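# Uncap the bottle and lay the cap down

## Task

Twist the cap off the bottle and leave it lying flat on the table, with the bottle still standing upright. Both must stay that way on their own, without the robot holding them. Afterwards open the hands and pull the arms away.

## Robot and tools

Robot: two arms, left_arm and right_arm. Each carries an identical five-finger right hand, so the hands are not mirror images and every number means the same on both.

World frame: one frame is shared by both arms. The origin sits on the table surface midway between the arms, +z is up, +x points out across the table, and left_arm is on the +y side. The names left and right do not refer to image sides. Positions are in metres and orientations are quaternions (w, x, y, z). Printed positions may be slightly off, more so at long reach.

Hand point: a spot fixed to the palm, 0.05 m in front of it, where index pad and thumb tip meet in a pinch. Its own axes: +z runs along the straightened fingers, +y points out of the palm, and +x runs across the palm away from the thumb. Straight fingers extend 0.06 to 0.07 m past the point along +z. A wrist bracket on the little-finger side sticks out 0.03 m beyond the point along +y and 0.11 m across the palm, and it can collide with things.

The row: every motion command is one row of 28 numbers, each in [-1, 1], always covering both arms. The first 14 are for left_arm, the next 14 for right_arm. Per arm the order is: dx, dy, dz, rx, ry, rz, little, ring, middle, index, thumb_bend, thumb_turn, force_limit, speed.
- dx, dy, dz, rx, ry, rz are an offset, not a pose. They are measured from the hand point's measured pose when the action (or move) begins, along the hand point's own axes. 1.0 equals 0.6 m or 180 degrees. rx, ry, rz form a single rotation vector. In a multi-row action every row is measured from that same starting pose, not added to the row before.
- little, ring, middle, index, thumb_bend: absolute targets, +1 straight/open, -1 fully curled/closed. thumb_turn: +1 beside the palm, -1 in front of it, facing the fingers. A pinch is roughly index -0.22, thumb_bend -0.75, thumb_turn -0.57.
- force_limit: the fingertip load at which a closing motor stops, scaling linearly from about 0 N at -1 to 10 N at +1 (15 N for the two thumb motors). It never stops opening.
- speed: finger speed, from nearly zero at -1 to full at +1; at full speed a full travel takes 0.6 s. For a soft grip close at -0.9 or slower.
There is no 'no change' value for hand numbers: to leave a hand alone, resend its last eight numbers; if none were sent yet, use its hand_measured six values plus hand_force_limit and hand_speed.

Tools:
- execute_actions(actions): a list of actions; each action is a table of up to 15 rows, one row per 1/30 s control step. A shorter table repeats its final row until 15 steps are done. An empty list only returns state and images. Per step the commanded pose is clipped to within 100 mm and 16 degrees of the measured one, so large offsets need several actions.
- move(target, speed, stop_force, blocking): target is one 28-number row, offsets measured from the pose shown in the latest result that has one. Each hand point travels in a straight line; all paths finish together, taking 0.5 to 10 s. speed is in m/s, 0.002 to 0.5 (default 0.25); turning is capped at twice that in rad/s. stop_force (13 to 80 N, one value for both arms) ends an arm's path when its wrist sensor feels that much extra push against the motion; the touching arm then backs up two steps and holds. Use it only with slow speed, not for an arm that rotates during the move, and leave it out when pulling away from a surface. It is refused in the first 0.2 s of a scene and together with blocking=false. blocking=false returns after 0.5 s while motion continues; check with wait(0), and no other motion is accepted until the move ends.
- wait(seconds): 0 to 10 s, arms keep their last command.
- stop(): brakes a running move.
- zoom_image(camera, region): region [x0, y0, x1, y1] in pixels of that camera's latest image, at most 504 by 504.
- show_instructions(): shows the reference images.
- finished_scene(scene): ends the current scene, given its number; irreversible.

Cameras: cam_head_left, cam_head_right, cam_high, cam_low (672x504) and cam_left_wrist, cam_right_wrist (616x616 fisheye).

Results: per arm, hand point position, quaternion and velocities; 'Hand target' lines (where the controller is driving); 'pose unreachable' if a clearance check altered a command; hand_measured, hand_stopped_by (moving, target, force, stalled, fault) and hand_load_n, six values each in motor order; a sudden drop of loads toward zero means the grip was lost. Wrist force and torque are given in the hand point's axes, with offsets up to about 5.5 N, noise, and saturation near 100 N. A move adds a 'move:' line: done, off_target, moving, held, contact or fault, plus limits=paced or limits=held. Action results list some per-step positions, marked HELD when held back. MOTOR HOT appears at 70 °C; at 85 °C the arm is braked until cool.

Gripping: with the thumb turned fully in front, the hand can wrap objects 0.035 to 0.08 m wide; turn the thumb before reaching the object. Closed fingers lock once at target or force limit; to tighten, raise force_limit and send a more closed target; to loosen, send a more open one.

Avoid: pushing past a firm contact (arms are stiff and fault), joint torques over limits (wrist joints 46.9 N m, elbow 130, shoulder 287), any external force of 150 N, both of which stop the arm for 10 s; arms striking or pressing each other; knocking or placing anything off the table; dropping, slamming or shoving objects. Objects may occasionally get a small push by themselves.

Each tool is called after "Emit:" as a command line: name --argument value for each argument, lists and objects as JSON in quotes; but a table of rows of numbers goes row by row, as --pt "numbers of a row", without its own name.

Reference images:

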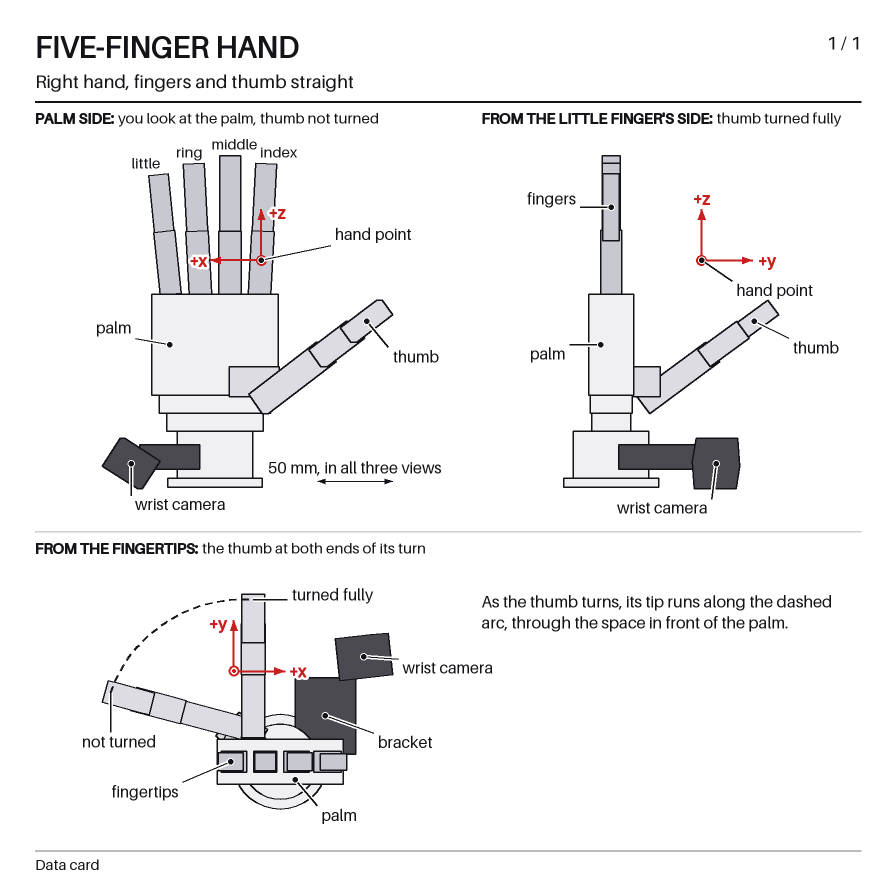

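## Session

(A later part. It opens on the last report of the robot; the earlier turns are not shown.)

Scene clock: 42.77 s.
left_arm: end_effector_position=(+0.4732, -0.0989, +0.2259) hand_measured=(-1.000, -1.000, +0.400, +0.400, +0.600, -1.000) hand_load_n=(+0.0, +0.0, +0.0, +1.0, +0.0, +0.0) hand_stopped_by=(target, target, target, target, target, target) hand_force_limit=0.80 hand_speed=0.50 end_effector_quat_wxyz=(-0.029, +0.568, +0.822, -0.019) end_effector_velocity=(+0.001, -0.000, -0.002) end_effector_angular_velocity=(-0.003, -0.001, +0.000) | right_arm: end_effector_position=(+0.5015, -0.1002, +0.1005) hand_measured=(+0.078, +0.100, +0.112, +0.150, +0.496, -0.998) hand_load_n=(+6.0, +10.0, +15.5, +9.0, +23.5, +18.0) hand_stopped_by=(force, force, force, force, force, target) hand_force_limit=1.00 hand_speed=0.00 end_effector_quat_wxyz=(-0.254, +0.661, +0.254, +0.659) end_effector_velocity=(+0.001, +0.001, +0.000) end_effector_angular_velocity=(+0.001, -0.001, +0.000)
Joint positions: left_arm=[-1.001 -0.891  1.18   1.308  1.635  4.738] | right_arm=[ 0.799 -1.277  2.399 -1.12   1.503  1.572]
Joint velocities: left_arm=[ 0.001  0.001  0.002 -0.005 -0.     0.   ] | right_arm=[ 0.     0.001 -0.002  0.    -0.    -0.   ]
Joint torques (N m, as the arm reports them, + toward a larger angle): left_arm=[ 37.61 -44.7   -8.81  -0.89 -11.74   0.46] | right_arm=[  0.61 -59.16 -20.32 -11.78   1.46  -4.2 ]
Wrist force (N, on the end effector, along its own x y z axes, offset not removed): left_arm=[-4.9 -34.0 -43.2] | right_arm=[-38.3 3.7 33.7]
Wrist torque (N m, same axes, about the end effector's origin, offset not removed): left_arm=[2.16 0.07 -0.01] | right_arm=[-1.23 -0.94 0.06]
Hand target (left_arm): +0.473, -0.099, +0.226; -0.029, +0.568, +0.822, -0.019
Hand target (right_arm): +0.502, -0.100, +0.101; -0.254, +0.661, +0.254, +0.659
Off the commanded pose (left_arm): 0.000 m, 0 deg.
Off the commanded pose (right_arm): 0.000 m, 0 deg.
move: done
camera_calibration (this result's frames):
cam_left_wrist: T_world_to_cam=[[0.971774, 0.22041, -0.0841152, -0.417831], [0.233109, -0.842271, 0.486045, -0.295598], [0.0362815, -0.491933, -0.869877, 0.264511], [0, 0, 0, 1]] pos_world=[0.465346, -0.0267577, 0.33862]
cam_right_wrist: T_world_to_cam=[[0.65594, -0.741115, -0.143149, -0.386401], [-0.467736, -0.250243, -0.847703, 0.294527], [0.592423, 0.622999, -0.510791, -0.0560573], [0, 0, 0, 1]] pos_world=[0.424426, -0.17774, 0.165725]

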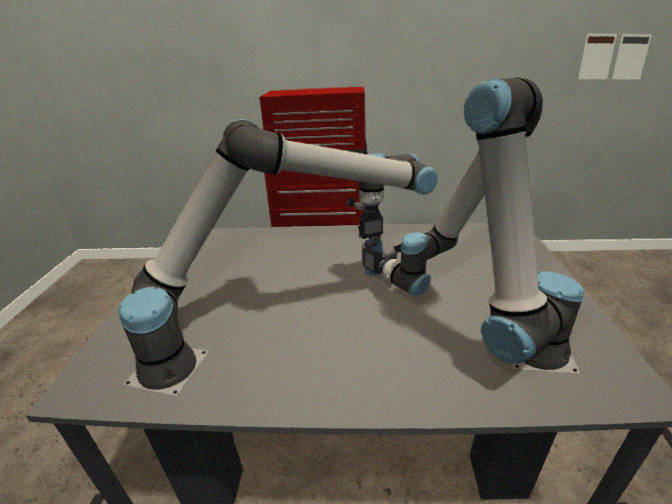

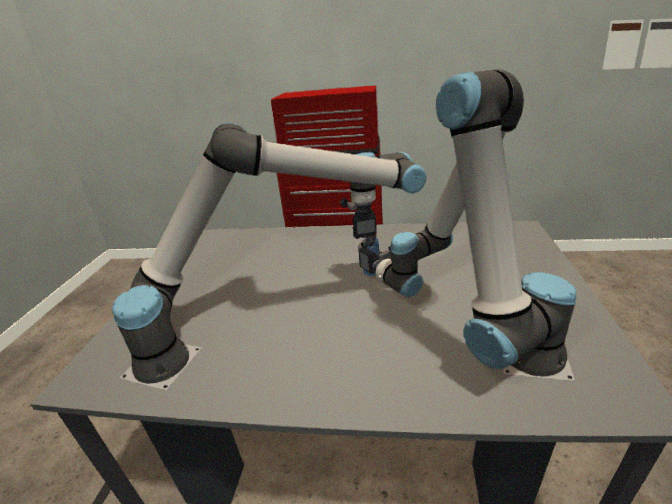

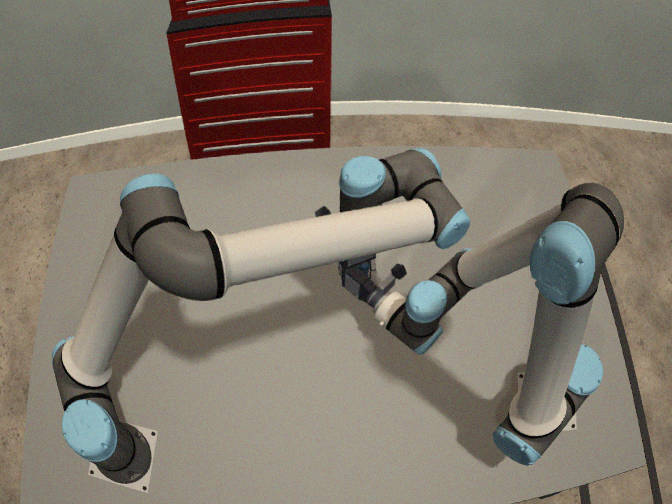

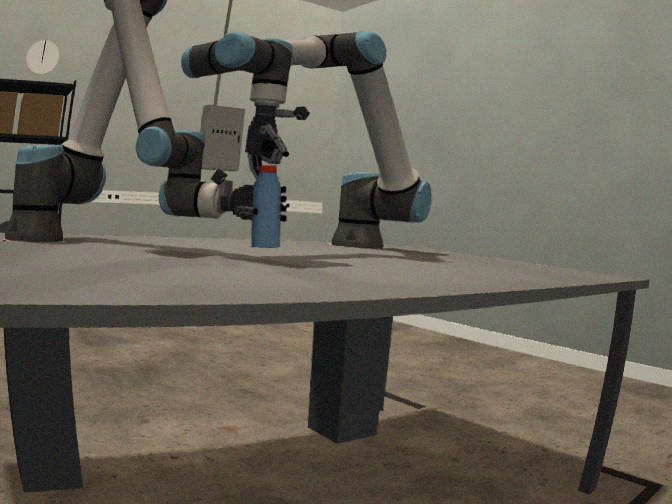

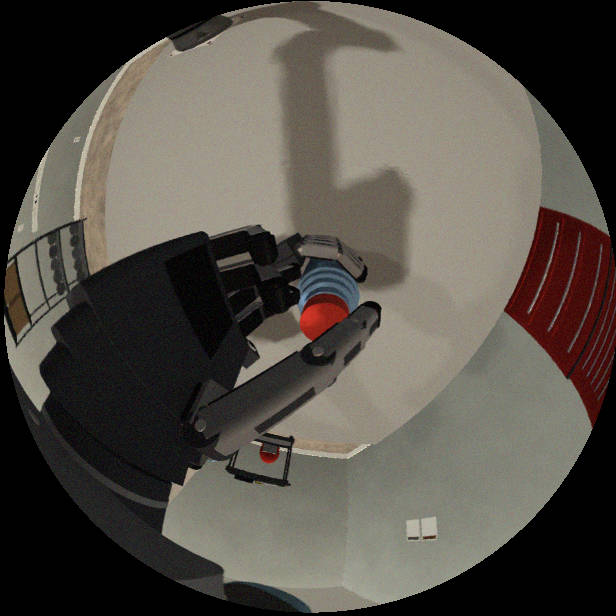

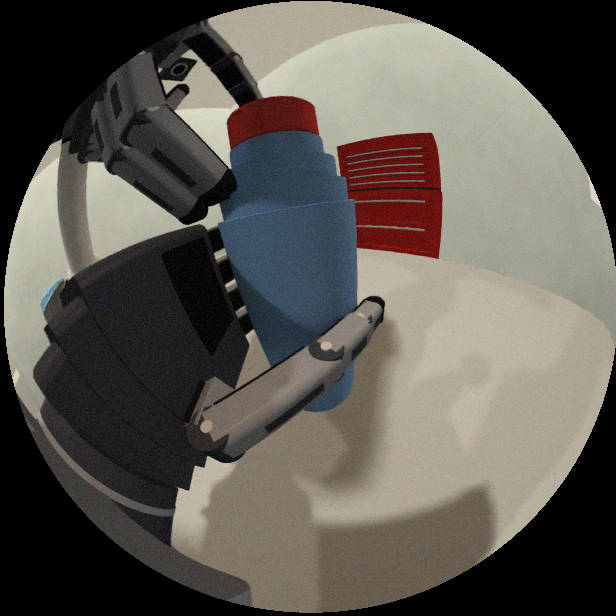

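Emit:
move --target '[0,0,-0.025,0,0,0,-1,-1,0.4,0.4,0.6,-1,0.8,0.5, 0,0,0,0,0,0,-1,-0.9,-0.9,-1,-1,-1,1,0]' --speed 0.1

Emit:
move --target '[0,0,0,0,0,0,-1,-1,-0.6,-0.6,-1,-1,1,-0.3, 0,0,0,0,0,0,-1,-0.9,-0.9,-1,-1,-1,1,0]'

Scene clock: 45.27 s.
left_arm: end_effector_position=(+0.4743, -0.0988, +0.2406) hand_measured=(-1.000, -1.000, +0.400, +0.400, +0.600, -1.000) hand_load_n=(+0.0, +0.0, +0.0, +0.0, +0.0, +0.0) hand_stopped_by=(target, target, target, target, target, target) hand_force_limit=0.80 hand_speed=0.50 end_effector_quat_wxyz=(-0.029, +0.568, +0.822, -0.019) end_effector_velocity=(+0.000, -0.000, +0.002) end_effector_angular_velocity=(-0.001, +0.000, +0.000) | right_arm: end_effector_position=(+0.5016, -0.1002, +0.1006) hand_measured=(+0.078, +0.100, +0.112, +0.150, +0.496, -0.998) hand_load_n=(+6.0, +8.5, +12.0, +4.5, +26.0, +13.5) hand_stopped_by=(force, force, force, force, force, target) hand_force_limit=1.00 hand_speed=0.00 end_effector_quat_wxyz=(-0.254, +0.661, +0.254, +0.659) end_effector_velocity=(-0.000, -0.000, +0.000) end_effector_angular_velocity=(+0.000, +0.000, +0.000)
Joint positions: left_arm=[-1.    -0.897  1.164  1.331  1.635  4.739] | right_arm=[ 0.799 -1.277  2.399 -1.12   1.503  1.572]
Joint velocities: left_arm=[ 0.    -0.001 -0.003  0.003  0.001  0.   ] | right_arm=[ 0. -0.  0.  0. -0.  0.]
Joint torques (N m, as the arm reports them, + toward a larger angle): left_arm=[ 10.35 -91.68 -45.67   5.88   2.59   1.38] | right_arm=[  2.04 -41.92 -14.17   2.2   -1.8    3.4 ]
Wrist force (N, on the end effector, along its own x y z axes, offset not removed): left_arm=[0.1 0.8 -2.8] | right_arm=[-0.8 -7.1 1.5]
Wrist torque (N m, same axes, about the end effector's origin, offset not removed): left_arm=[0.16 0.02 -0.04] | right_arm=[-1.42 0.17 -0.07]
Hand target (left_arm): +0.474, -0.099, +0.241; -0.029, +0.568, +0.822, -0.019
Hand target (right_arm): +0.501, -0.100, +0.101; -0.254, +0.661, +0.254, +0.659
Off the commanded pose (left_arm): 0.000 m, 0 deg.
Off the commanded pose (right_arm): 0.000 m, 0 deg.
move: done
camera_calibration (this result's frames):
cam_left_wrist: T_world_to_cam=[[0.971769, 0.220462, -0.0840352, -0.41767], [0.233115, -0.842269, 0.486046, -0.302959], [0.0363747, -0.491915, -0.869883, 0.2772], [0, 0, 0, 1]] pos_world=[0.46642, -0.0267334, 0.353285]
cam_right_wrist: T_world_to_cam=[[0.65597, -0.741108, -0.143043, -0.386419], [-0.467557, -0.250205, -0.847814, 0.294593], [0.592532, 0.623021, -0.510637, -0.056147], [0, 0, 0, 1]] pos_world=[0.424487, -0.177688, 0.165815]

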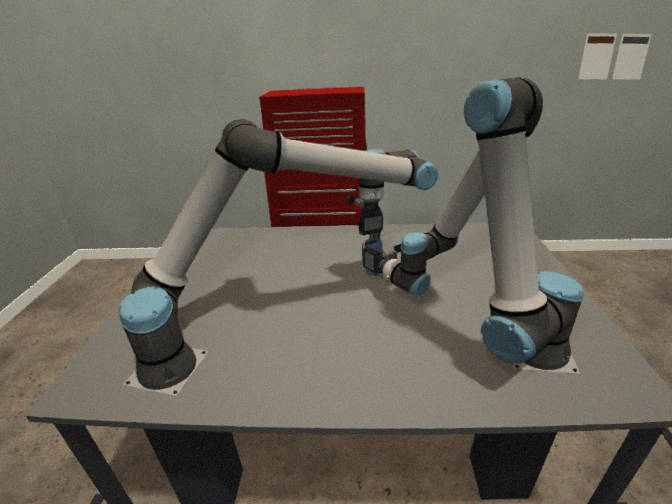

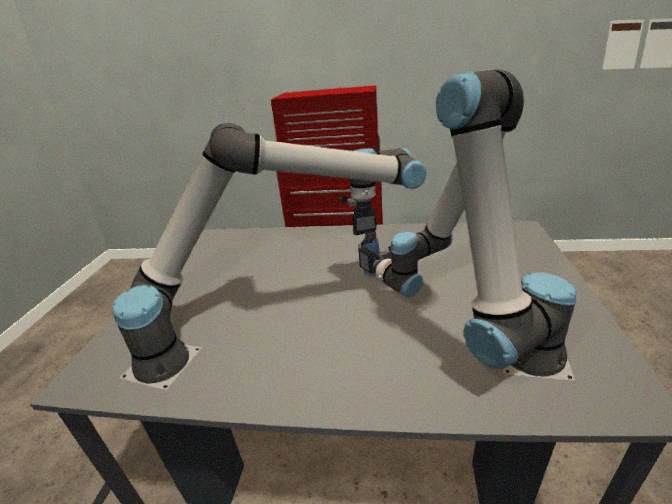

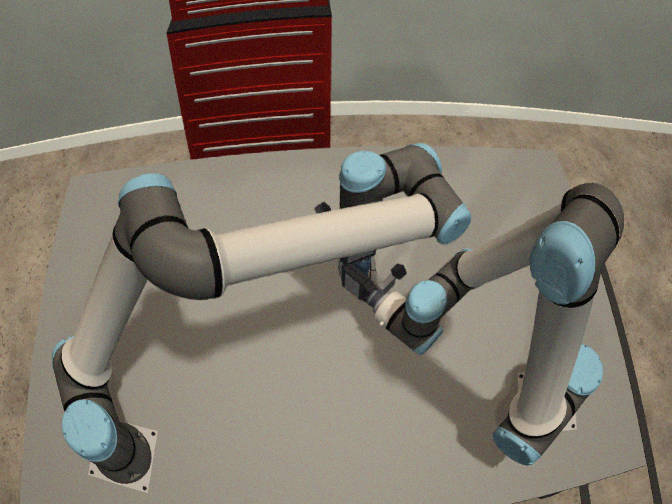

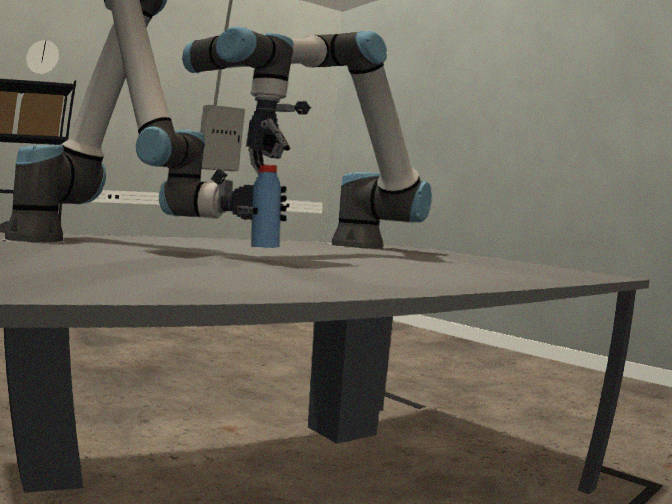

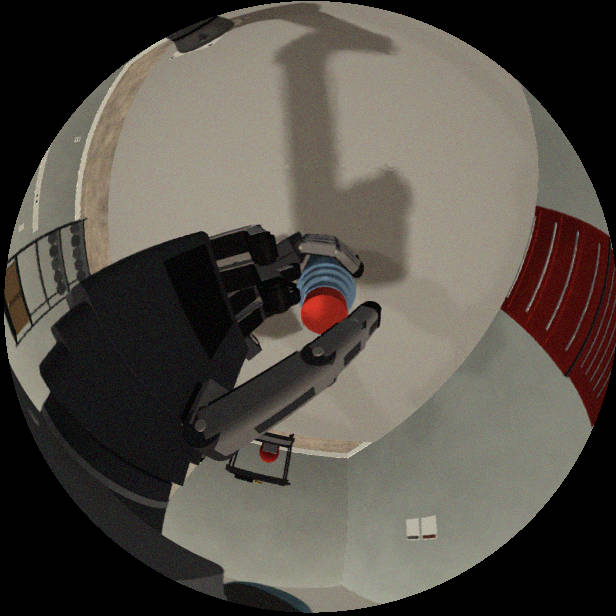

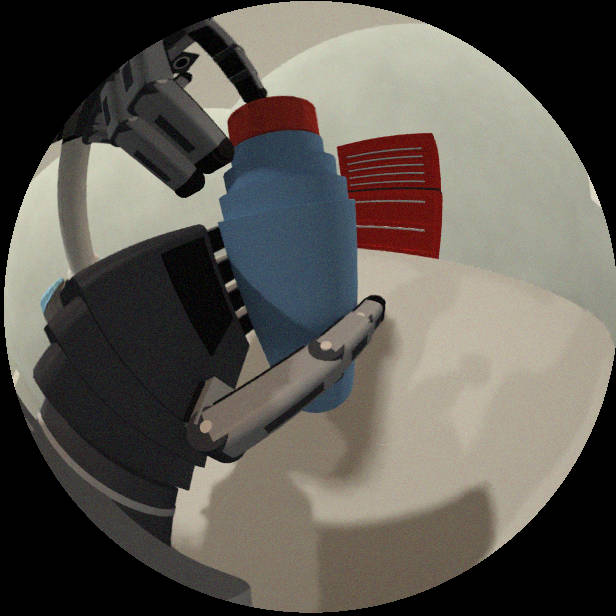

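Scene clock: 46.47 s.
left_arm: end_effector_position=(+0.4743, -0.0988, +0.2406) hand_measured=(-1.000, -1.000, -0.592, -0.600, -0.036, -1.000) hand_load_n=(+0.0, +0.0, +9.0, +0.0, +14.0, +2.0) hand_stopped_by=(target, target, force, target, force, target) hand_force_limit=1.00 hand_speed=-0.30 end_effector_quat_wxyz=(-0.029, +0.568, +0.822, -0.019) end_effector_velocity=(-0.000, -0.000, +0.000) end_effector_angular_velocity=(-0.000, +0.000, +0.000) | right_arm: end_effector_position=(+0.5016, -0.1002, +0.1006) hand_measured=(+0.078, +0.100, +0.112, +0.150, +0.496, -0.998) hand_load_n=(+8.0, +7.0, +8.5, +3.0, +21.5, +13.0) hand_stopped_by=(force, force, force, force, force, target) hand_force_limit=1.00 hand_speed=0.00 end_effector_quat_wxyz=(-0.254, +0.661, +0.254, +0.659) end_effector_velocity=(+0.001, +0.000, +0.000) end_effector_angular_velocity=(+0.001, -0.001, -0.000)
Joint positions: left_arm=[-1.    -0.897  1.164  1.331  1.635  4.739] | right_arm=[ 0.799 -1.277  2.399 -1.12   1.503  1.572]
Joint velocities: left_arm=[-0.     0.    -0.001  0.     0.    -0.   ] | right_arm=[-0.     0.    -0.001 -0.     0.    -0.   ]
Joint torques (N m, as the arm reports them, + toward a larger angle): left_arm=[ 11.28 -75.7  -28.33   1.85  -2.67  -0.24] | right_arm=[  2.01 -38.86 -15.85   1.15  -1.92  -2.55]
Wrist force (N, on the end effector, along its own x y z axes, offset not removed): left_arm=[-1.0 0.8 -3.8] | right_arm=[-2.6 -1.6 -0.6]
Wrist torque (N m, same axes, about the end effector's origin, offset not removed): left_arm=[0.11 0.25 -0.05] | right_arm=[-0.48 0.25 -0.14]
Hand target (left_arm): +0.474, -0.099, +0.241; -0.029, +0.568, +0.822, -0.019
Hand target (right_arm): +0.502, -0.100, +0.101; -0.254, +0.661, +0.254, +0.659
Off the commanded pose (left_arm): 0.000 m, 0 deg.
Off the commanded pose (right_arm): 0.000 m, 0 deg.
move: done
camera_calibration (this result's frames):
cam_left_wrist: T_world_to_cam=[[0.971772, 0.220448, -0.0840329, -0.417675], [0.233101, -0.842264, 0.486062, -0.302962], [0.0363735, -0.491929, -0.869875, 0.277208], [0, 0, 0, 1]] pos_world=[0.466422, -0.0267316, 0.353297]
cam_right_wrist: T_world_to_cam=[[0.655966, -0.741105, -0.143078, -0.386412], [-0.467581, -0.250187, -0.847806, 0.294603], [0.592517, 0.623032, -0.510641, -0.0561393], [0, 0, 0, 1]] pos_world=[0.424487, -0.17769, 0.165812]

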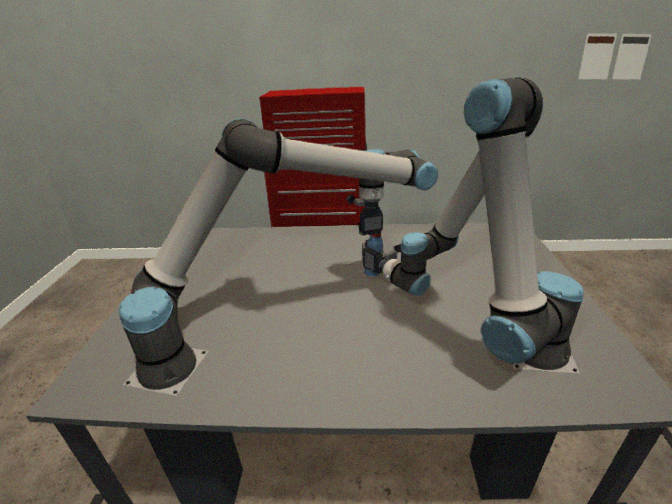

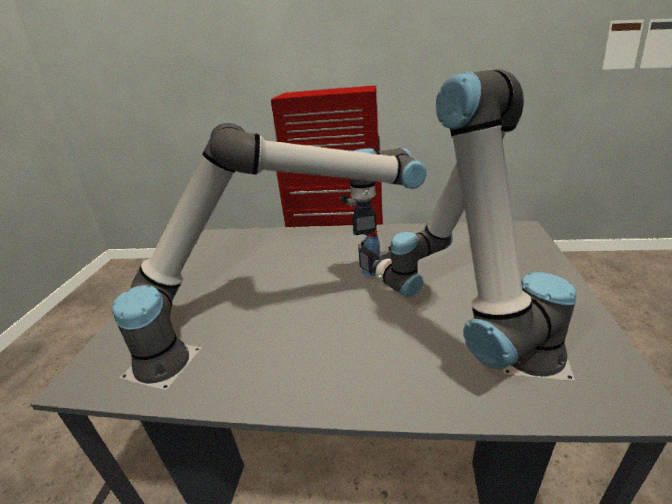

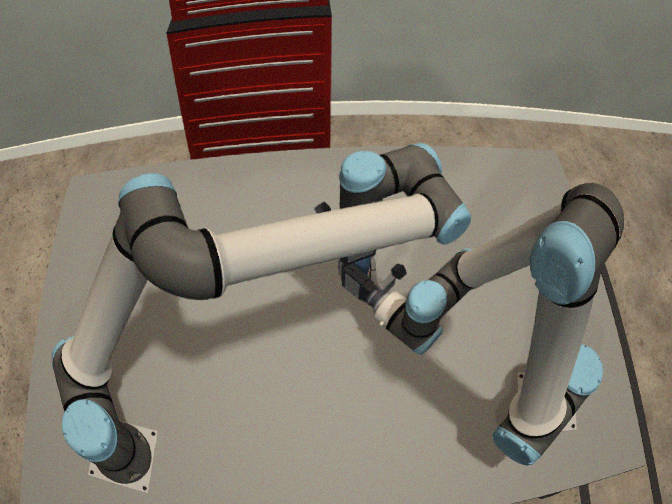

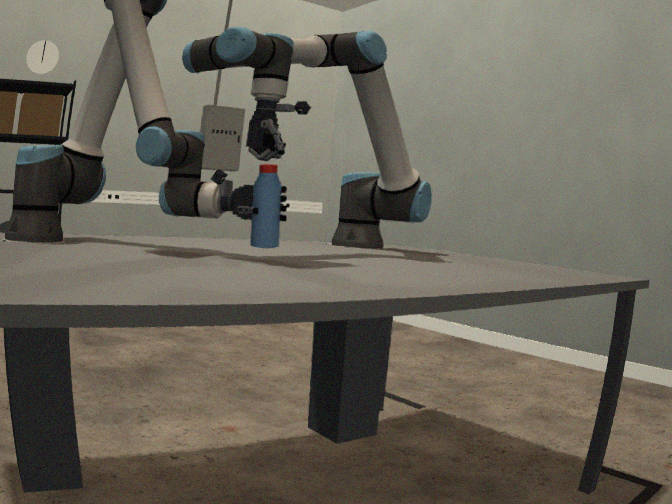

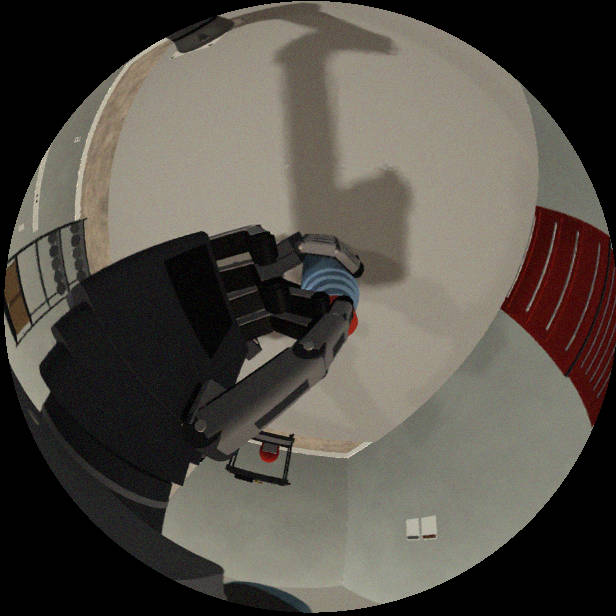

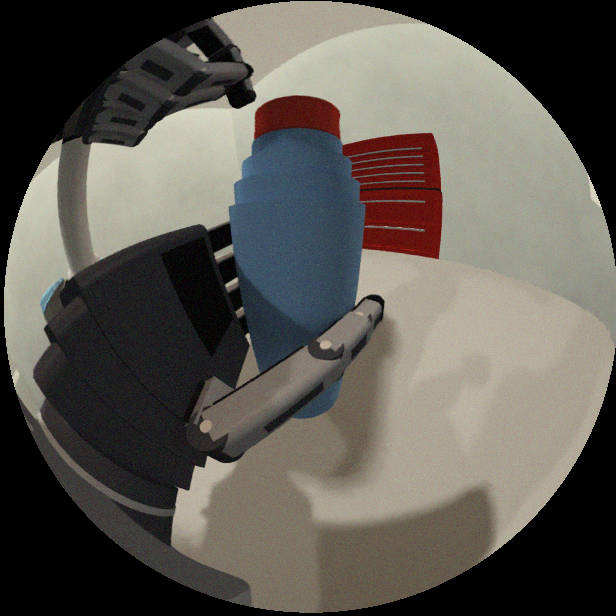

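Emit:
move --target '[0,0.02,0,0,0,0,-1,-1,0.0,0.0,1,-1,1,0.3, 0,0,0,0,0,0,-1,-0.9,-0.9,-1,-1,-1,1,0]' --speed 0.1

Emit:
move --target '[0,0,0.06,0,0,0,-1,-1,0.0,0.0,1,-1,1,0.3, 0,0,0,0,0,0,-1,-0.9,-0.9,-1,-1,-1,1,0]' --speed 0.03 --stop_force 15

Scene clock: 47.70 s.
left_arm: end_effector_position=(+0.4854, -0.0946, +0.2398) hand_measured=(-1.000, -1.000, +0.000, -0.088, +1.000, -1.000) hand_load_n=(+0.0, +0.0, +0.0, -15.5, +0.0, +0.0) hand_stopped_by=(target, target, target, stalled, target, target) hand_force_limit=1.00 hand_speed=0.30 end_effector_quat_wxyz=(-0.029, +0.568, +0.822, -0.019) end_effector_velocity=(+0.000, +0.000, +0.000) end_effector_angular_velocity=(-0.002, -0.000, +0.000) | right_arm: end_effector_position=(+0.5015, -0.1002, +0.1006) hand_measured=(+0.078, +0.100, +0.112, +0.150, +0.496, -0.998) hand_load_n=(+9.0, +7.5, +9.5, +3.5, +21.0, +14.5) hand_stopped_by=(force, force, force, force, force, target) hand_force_limit=1.00 hand_speed=0.00 end_effector_quat_wxyz=(-0.254, +0.661, +0.254, +0.659) end_effector_velocity=(+0.001, +0.000, -0.000) end_effector_angular_velocity=(+0.001, -0.001, -0.001)
Joint positions: left_arm=[-0.985 -0.891  1.156  1.334  1.634  4.754] | right_arm=[ 0.799 -1.277  2.399 -1.12   1.503  1.572]
Joint velocities: left_arm=[ 0.001 -0.001  0.    -0.001  0.     0.   ] | right_arm=[-0.     0.001 -0.001 -0.001  0.     0.   ]
Joint torques (N m, as the arm reports them, + toward a larger angle): left_arm=[ 18.91 -58.33 -35.91   3.59  -3.91   1.37] | right_arm=[  2.74 -48.52 -23.9  -10.37  -1.76  -4.27]
Wrist force (N, on the end effector, along its own x y z axes, offset not removed): left_arm=[-0.2 -8.2 -26.7] | right_arm=[-18.9 3.2 2.8]
Wrist torque (N m, same axes, about the end effector's origin, offset not removed): left_arm=[0.52 0.23 0.08] | right_arm=[0.07 -0.88 0.29]
Hand target (left_arm): +0.485, -0.095, +0.240; -0.029, +0.568, +0.822, -0.019
Hand target (right_arm): +0.502, -0.100, +0.101; -0.254, +0.661, +0.254, +0.659
Off the commanded pose (left_arm): 0.000 m, 0 deg.
Off the commanded pose (right_arm): 0.000 m, 0 deg.
move: done
camera_calibration (this result's frames):
cam_left_wrist: T_world_to_cam=[[0.971775, 0.220437, -0.084032, -0.429503], [0.23309, -0.842267, 0.486061, -0.301633], [0.0363683, -0.491929, -0.869875, 0.278211], [0, 0, 0, 1]] pos_world=[0.47757, -0.0225175, 0.352529]
cam_right_wrist: T_world_to_cam=[[0.655957, -0.741112, -0.143083, -0.386411], [-0.467635, -0.250229, -0.847764, 0.294571], [0.592485, 0.623007, -0.510709, -0.0561094], [0, 0, 0, 1]] pos_world=[0.424465, -0.177707, 0.165783]

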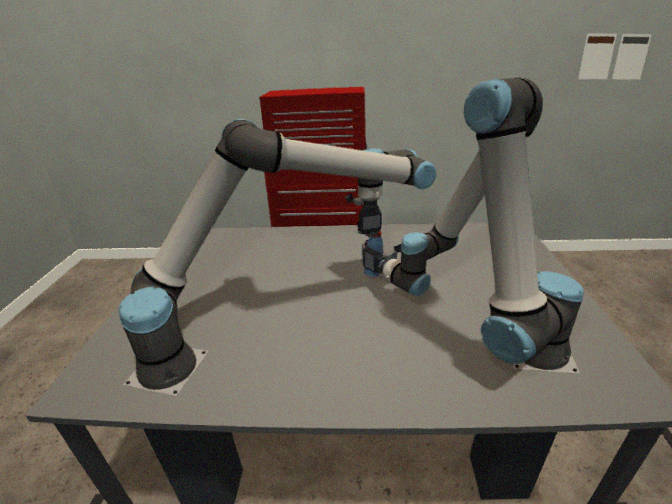

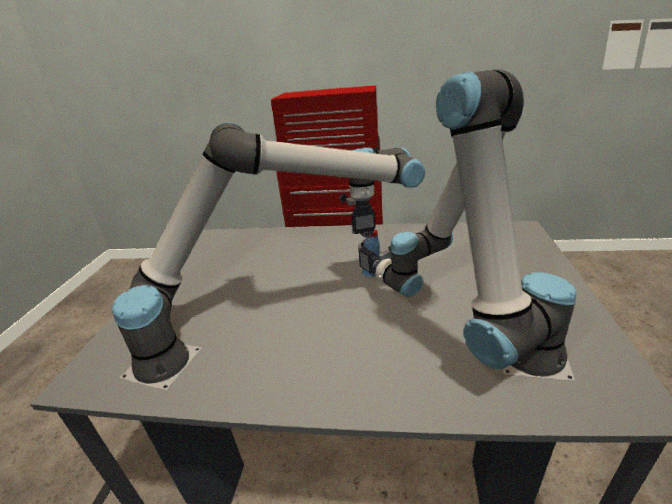

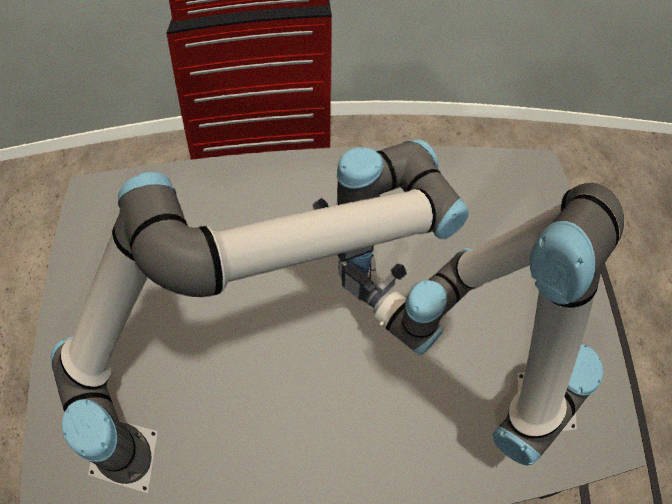

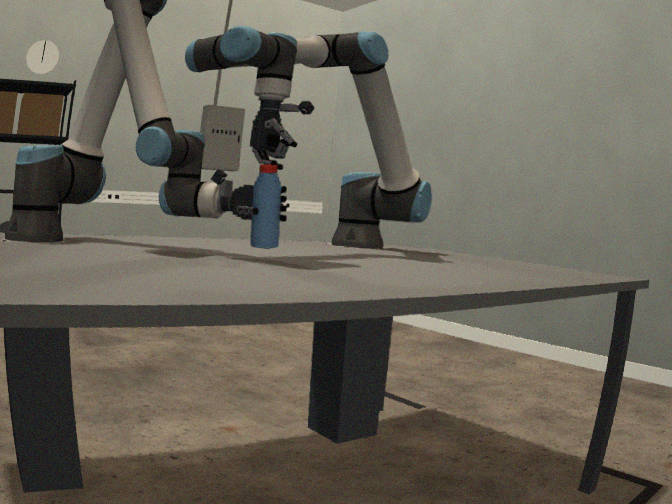

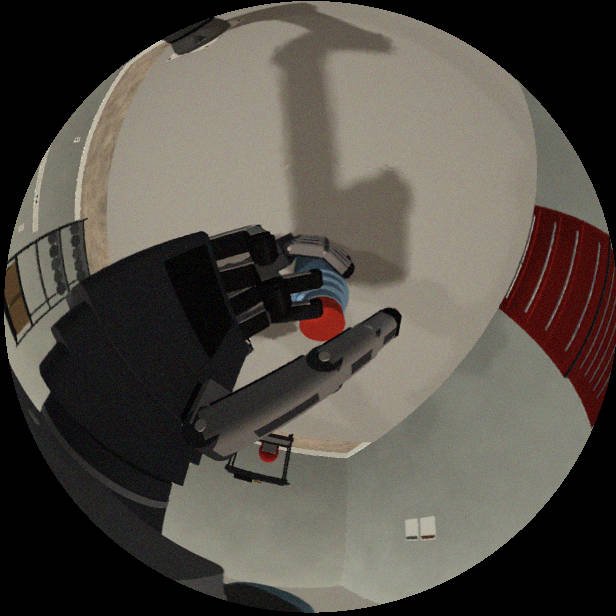

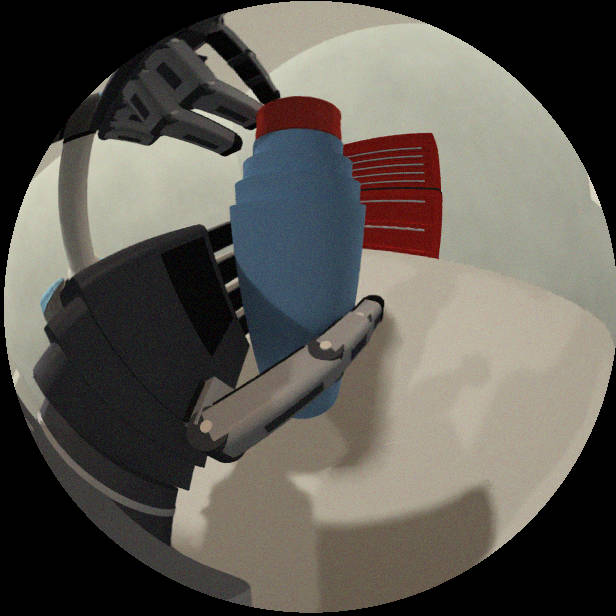

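Scene clock: 49.27 s.
left_arm: end_effector_position=(+0.4829, -0.0946, +0.2042) hand_measured=(-1.000, -1.000, +0.000, -0.468, +1.000, -1.000) hand_load_n=(+0.0, +0.0, +0.0, -5.5, +0.0, +0.0) hand_stopped_by=(target, target, target, stalled, target, target) hand_force_limit=1.00 hand_speed=0.30 end_effector_quat_wxyz=(-0.029, +0.568, +0.822, -0.019) end_effector_velocity=(-0.000, -0.000, -0.002) end_effector_angular_velocity=(-0.001, +0.000, +0.000) | right_arm: end_effector_position=(+0.5015, -0.1002, +0.1006) hand_measured=(+0.080, +0.098, +0.112, +0.150, +0.496, -0.998) hand_load_n=(+6.0, +4.5, +6.5, +3.0, +21.0, +19.5) hand_stopped_by=(force, force, force, force, force, target) hand_force_limit=1.00 hand_speed=0.00 end_effector_quat_wxyz=(-0.254, +0.661, +0.254, +0.659) end_effector_velocity=(-0.000, +0.000, +0.000) end_effector_angular_velocity=(-0.000, +0.000, +0.000)
Joint positions: left_arm=[-0.988 -0.876  1.195  1.28   1.634  4.751] | right_arm=[ 0.799 -1.277  2.399 -1.12   1.503  1.572]
Joint velocities: left_arm=[-0.     0.001  0.002 -0.004  0.    -0.   ] | right_arm=[ 0.    -0.001 -0.     0.001 -0.     0.   ]
Joint torques (N m, as the arm reports them, + toward a larger angle): left_arm=[-11.88 -70.96 -29.38  -0.55   2.45  -1.65] | right_arm=[  1.83 -57.55 -23.15   0.44  -1.88  -4.31]
Wrist force (N, on the end effector, along its own x y z axes, offset not removed): left_arm=[8.5 -1.5 -8.5] | right_arm=[-4.6 1.4 -6.4]
Wrist torque (N m, same axes, about the end effector's origin, offset not removed): left_arm=[0.17 0.20 -0.07] | right_arm=[-0.85 0.53 0.89]
Hand target (left_arm): +0.483, -0.095, +0.204; -0.029, +0.568, +0.822, -0.019
Hand target (right_arm): +0.502, -0.100, +0.101; -0.254, +0.661, +0.254, +0.659
Off the commanded pose (left_arm): 0.000 m, 0 deg.
Off the commanded pose (right_arm): 0.000 m, 0 deg.
move: done
camera_calibration (this result's frames):
cam_left_wrist: T_world_to_cam=[[0.971772, 0.220463, -0.0839954, -0.430103], [0.233098, -0.842305, 0.485992, -0.283697], [0.0363935, -0.491852, -0.869918, 0.247364], [0, 0, 0, 1]] pos_world=[0.475088, -0.0224713, 0.316935]
cam_right_wrist: T_world_to_cam=[[0.655969, -0.741103, -0.143077, -0.386414], [-0.467565, -0.250174, -0.847818, 0.29458], [0.592527, 0.62304, -0.51062, -0.0561346], [0, 0, 0, 1]] pos_world=[0.424472, -0.177702, 0.1658]

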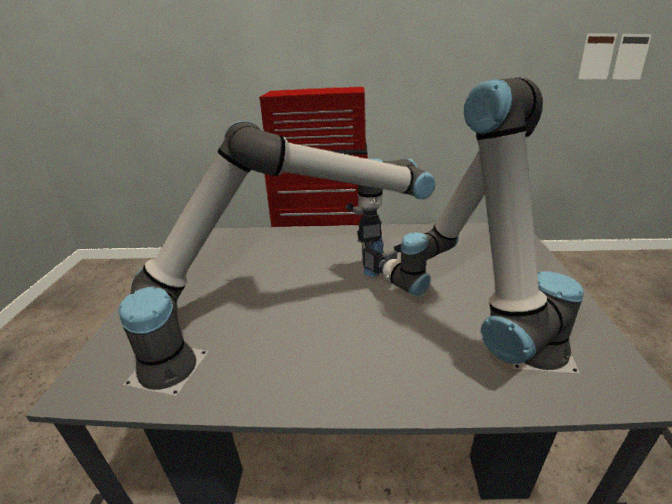

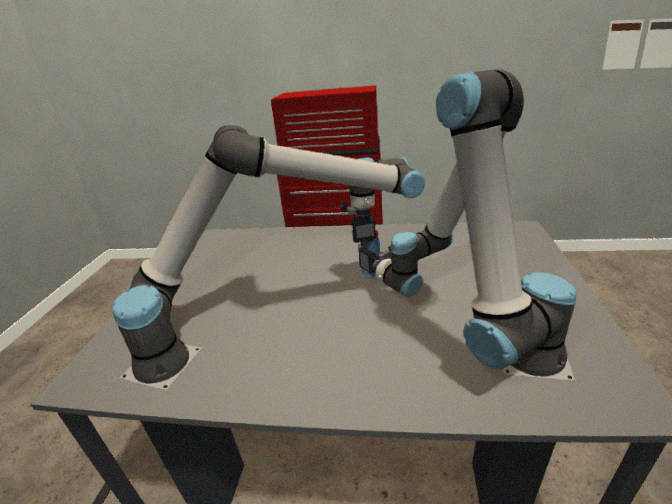

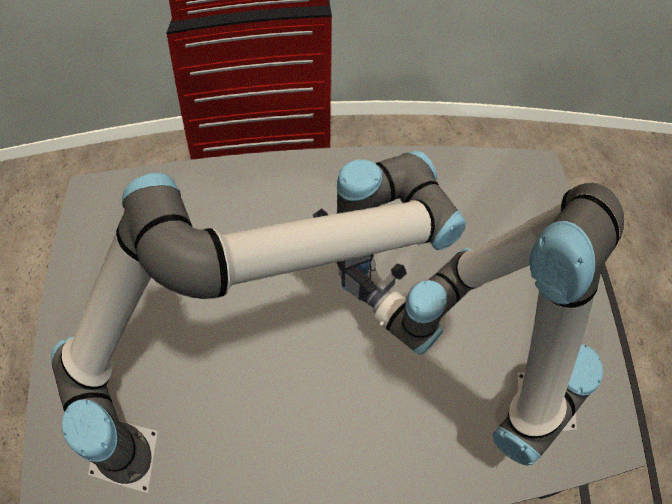

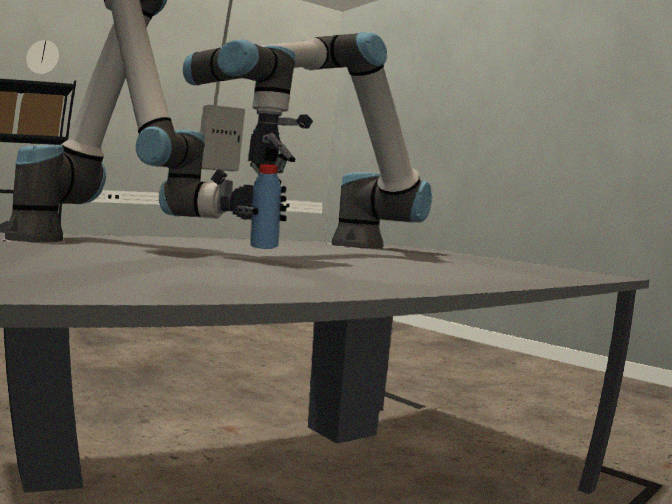

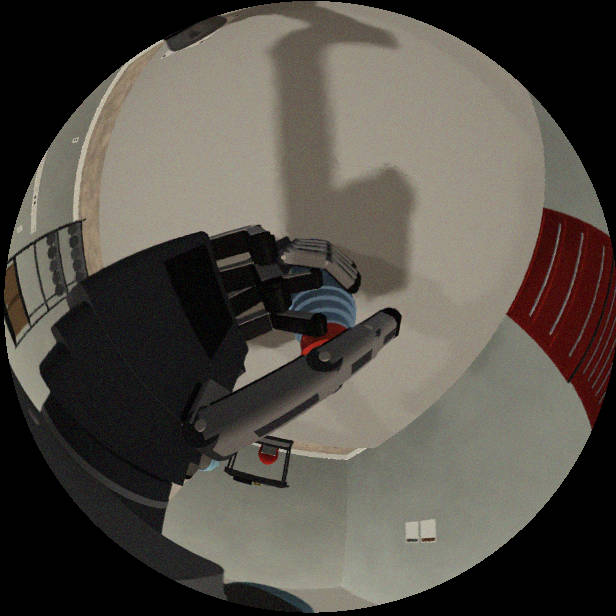

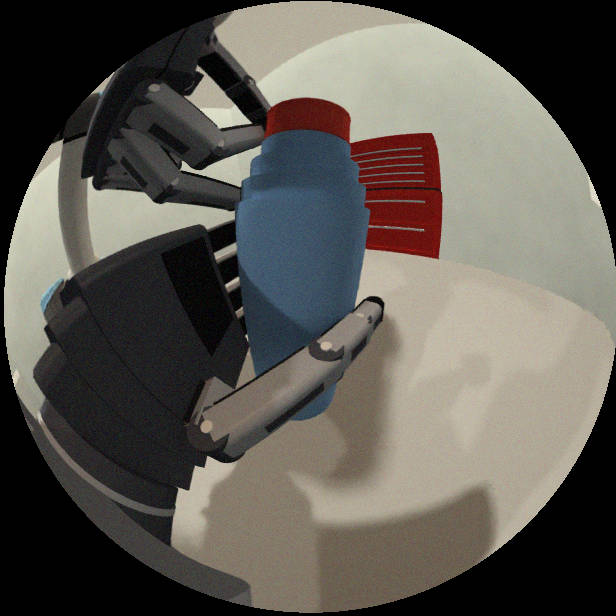

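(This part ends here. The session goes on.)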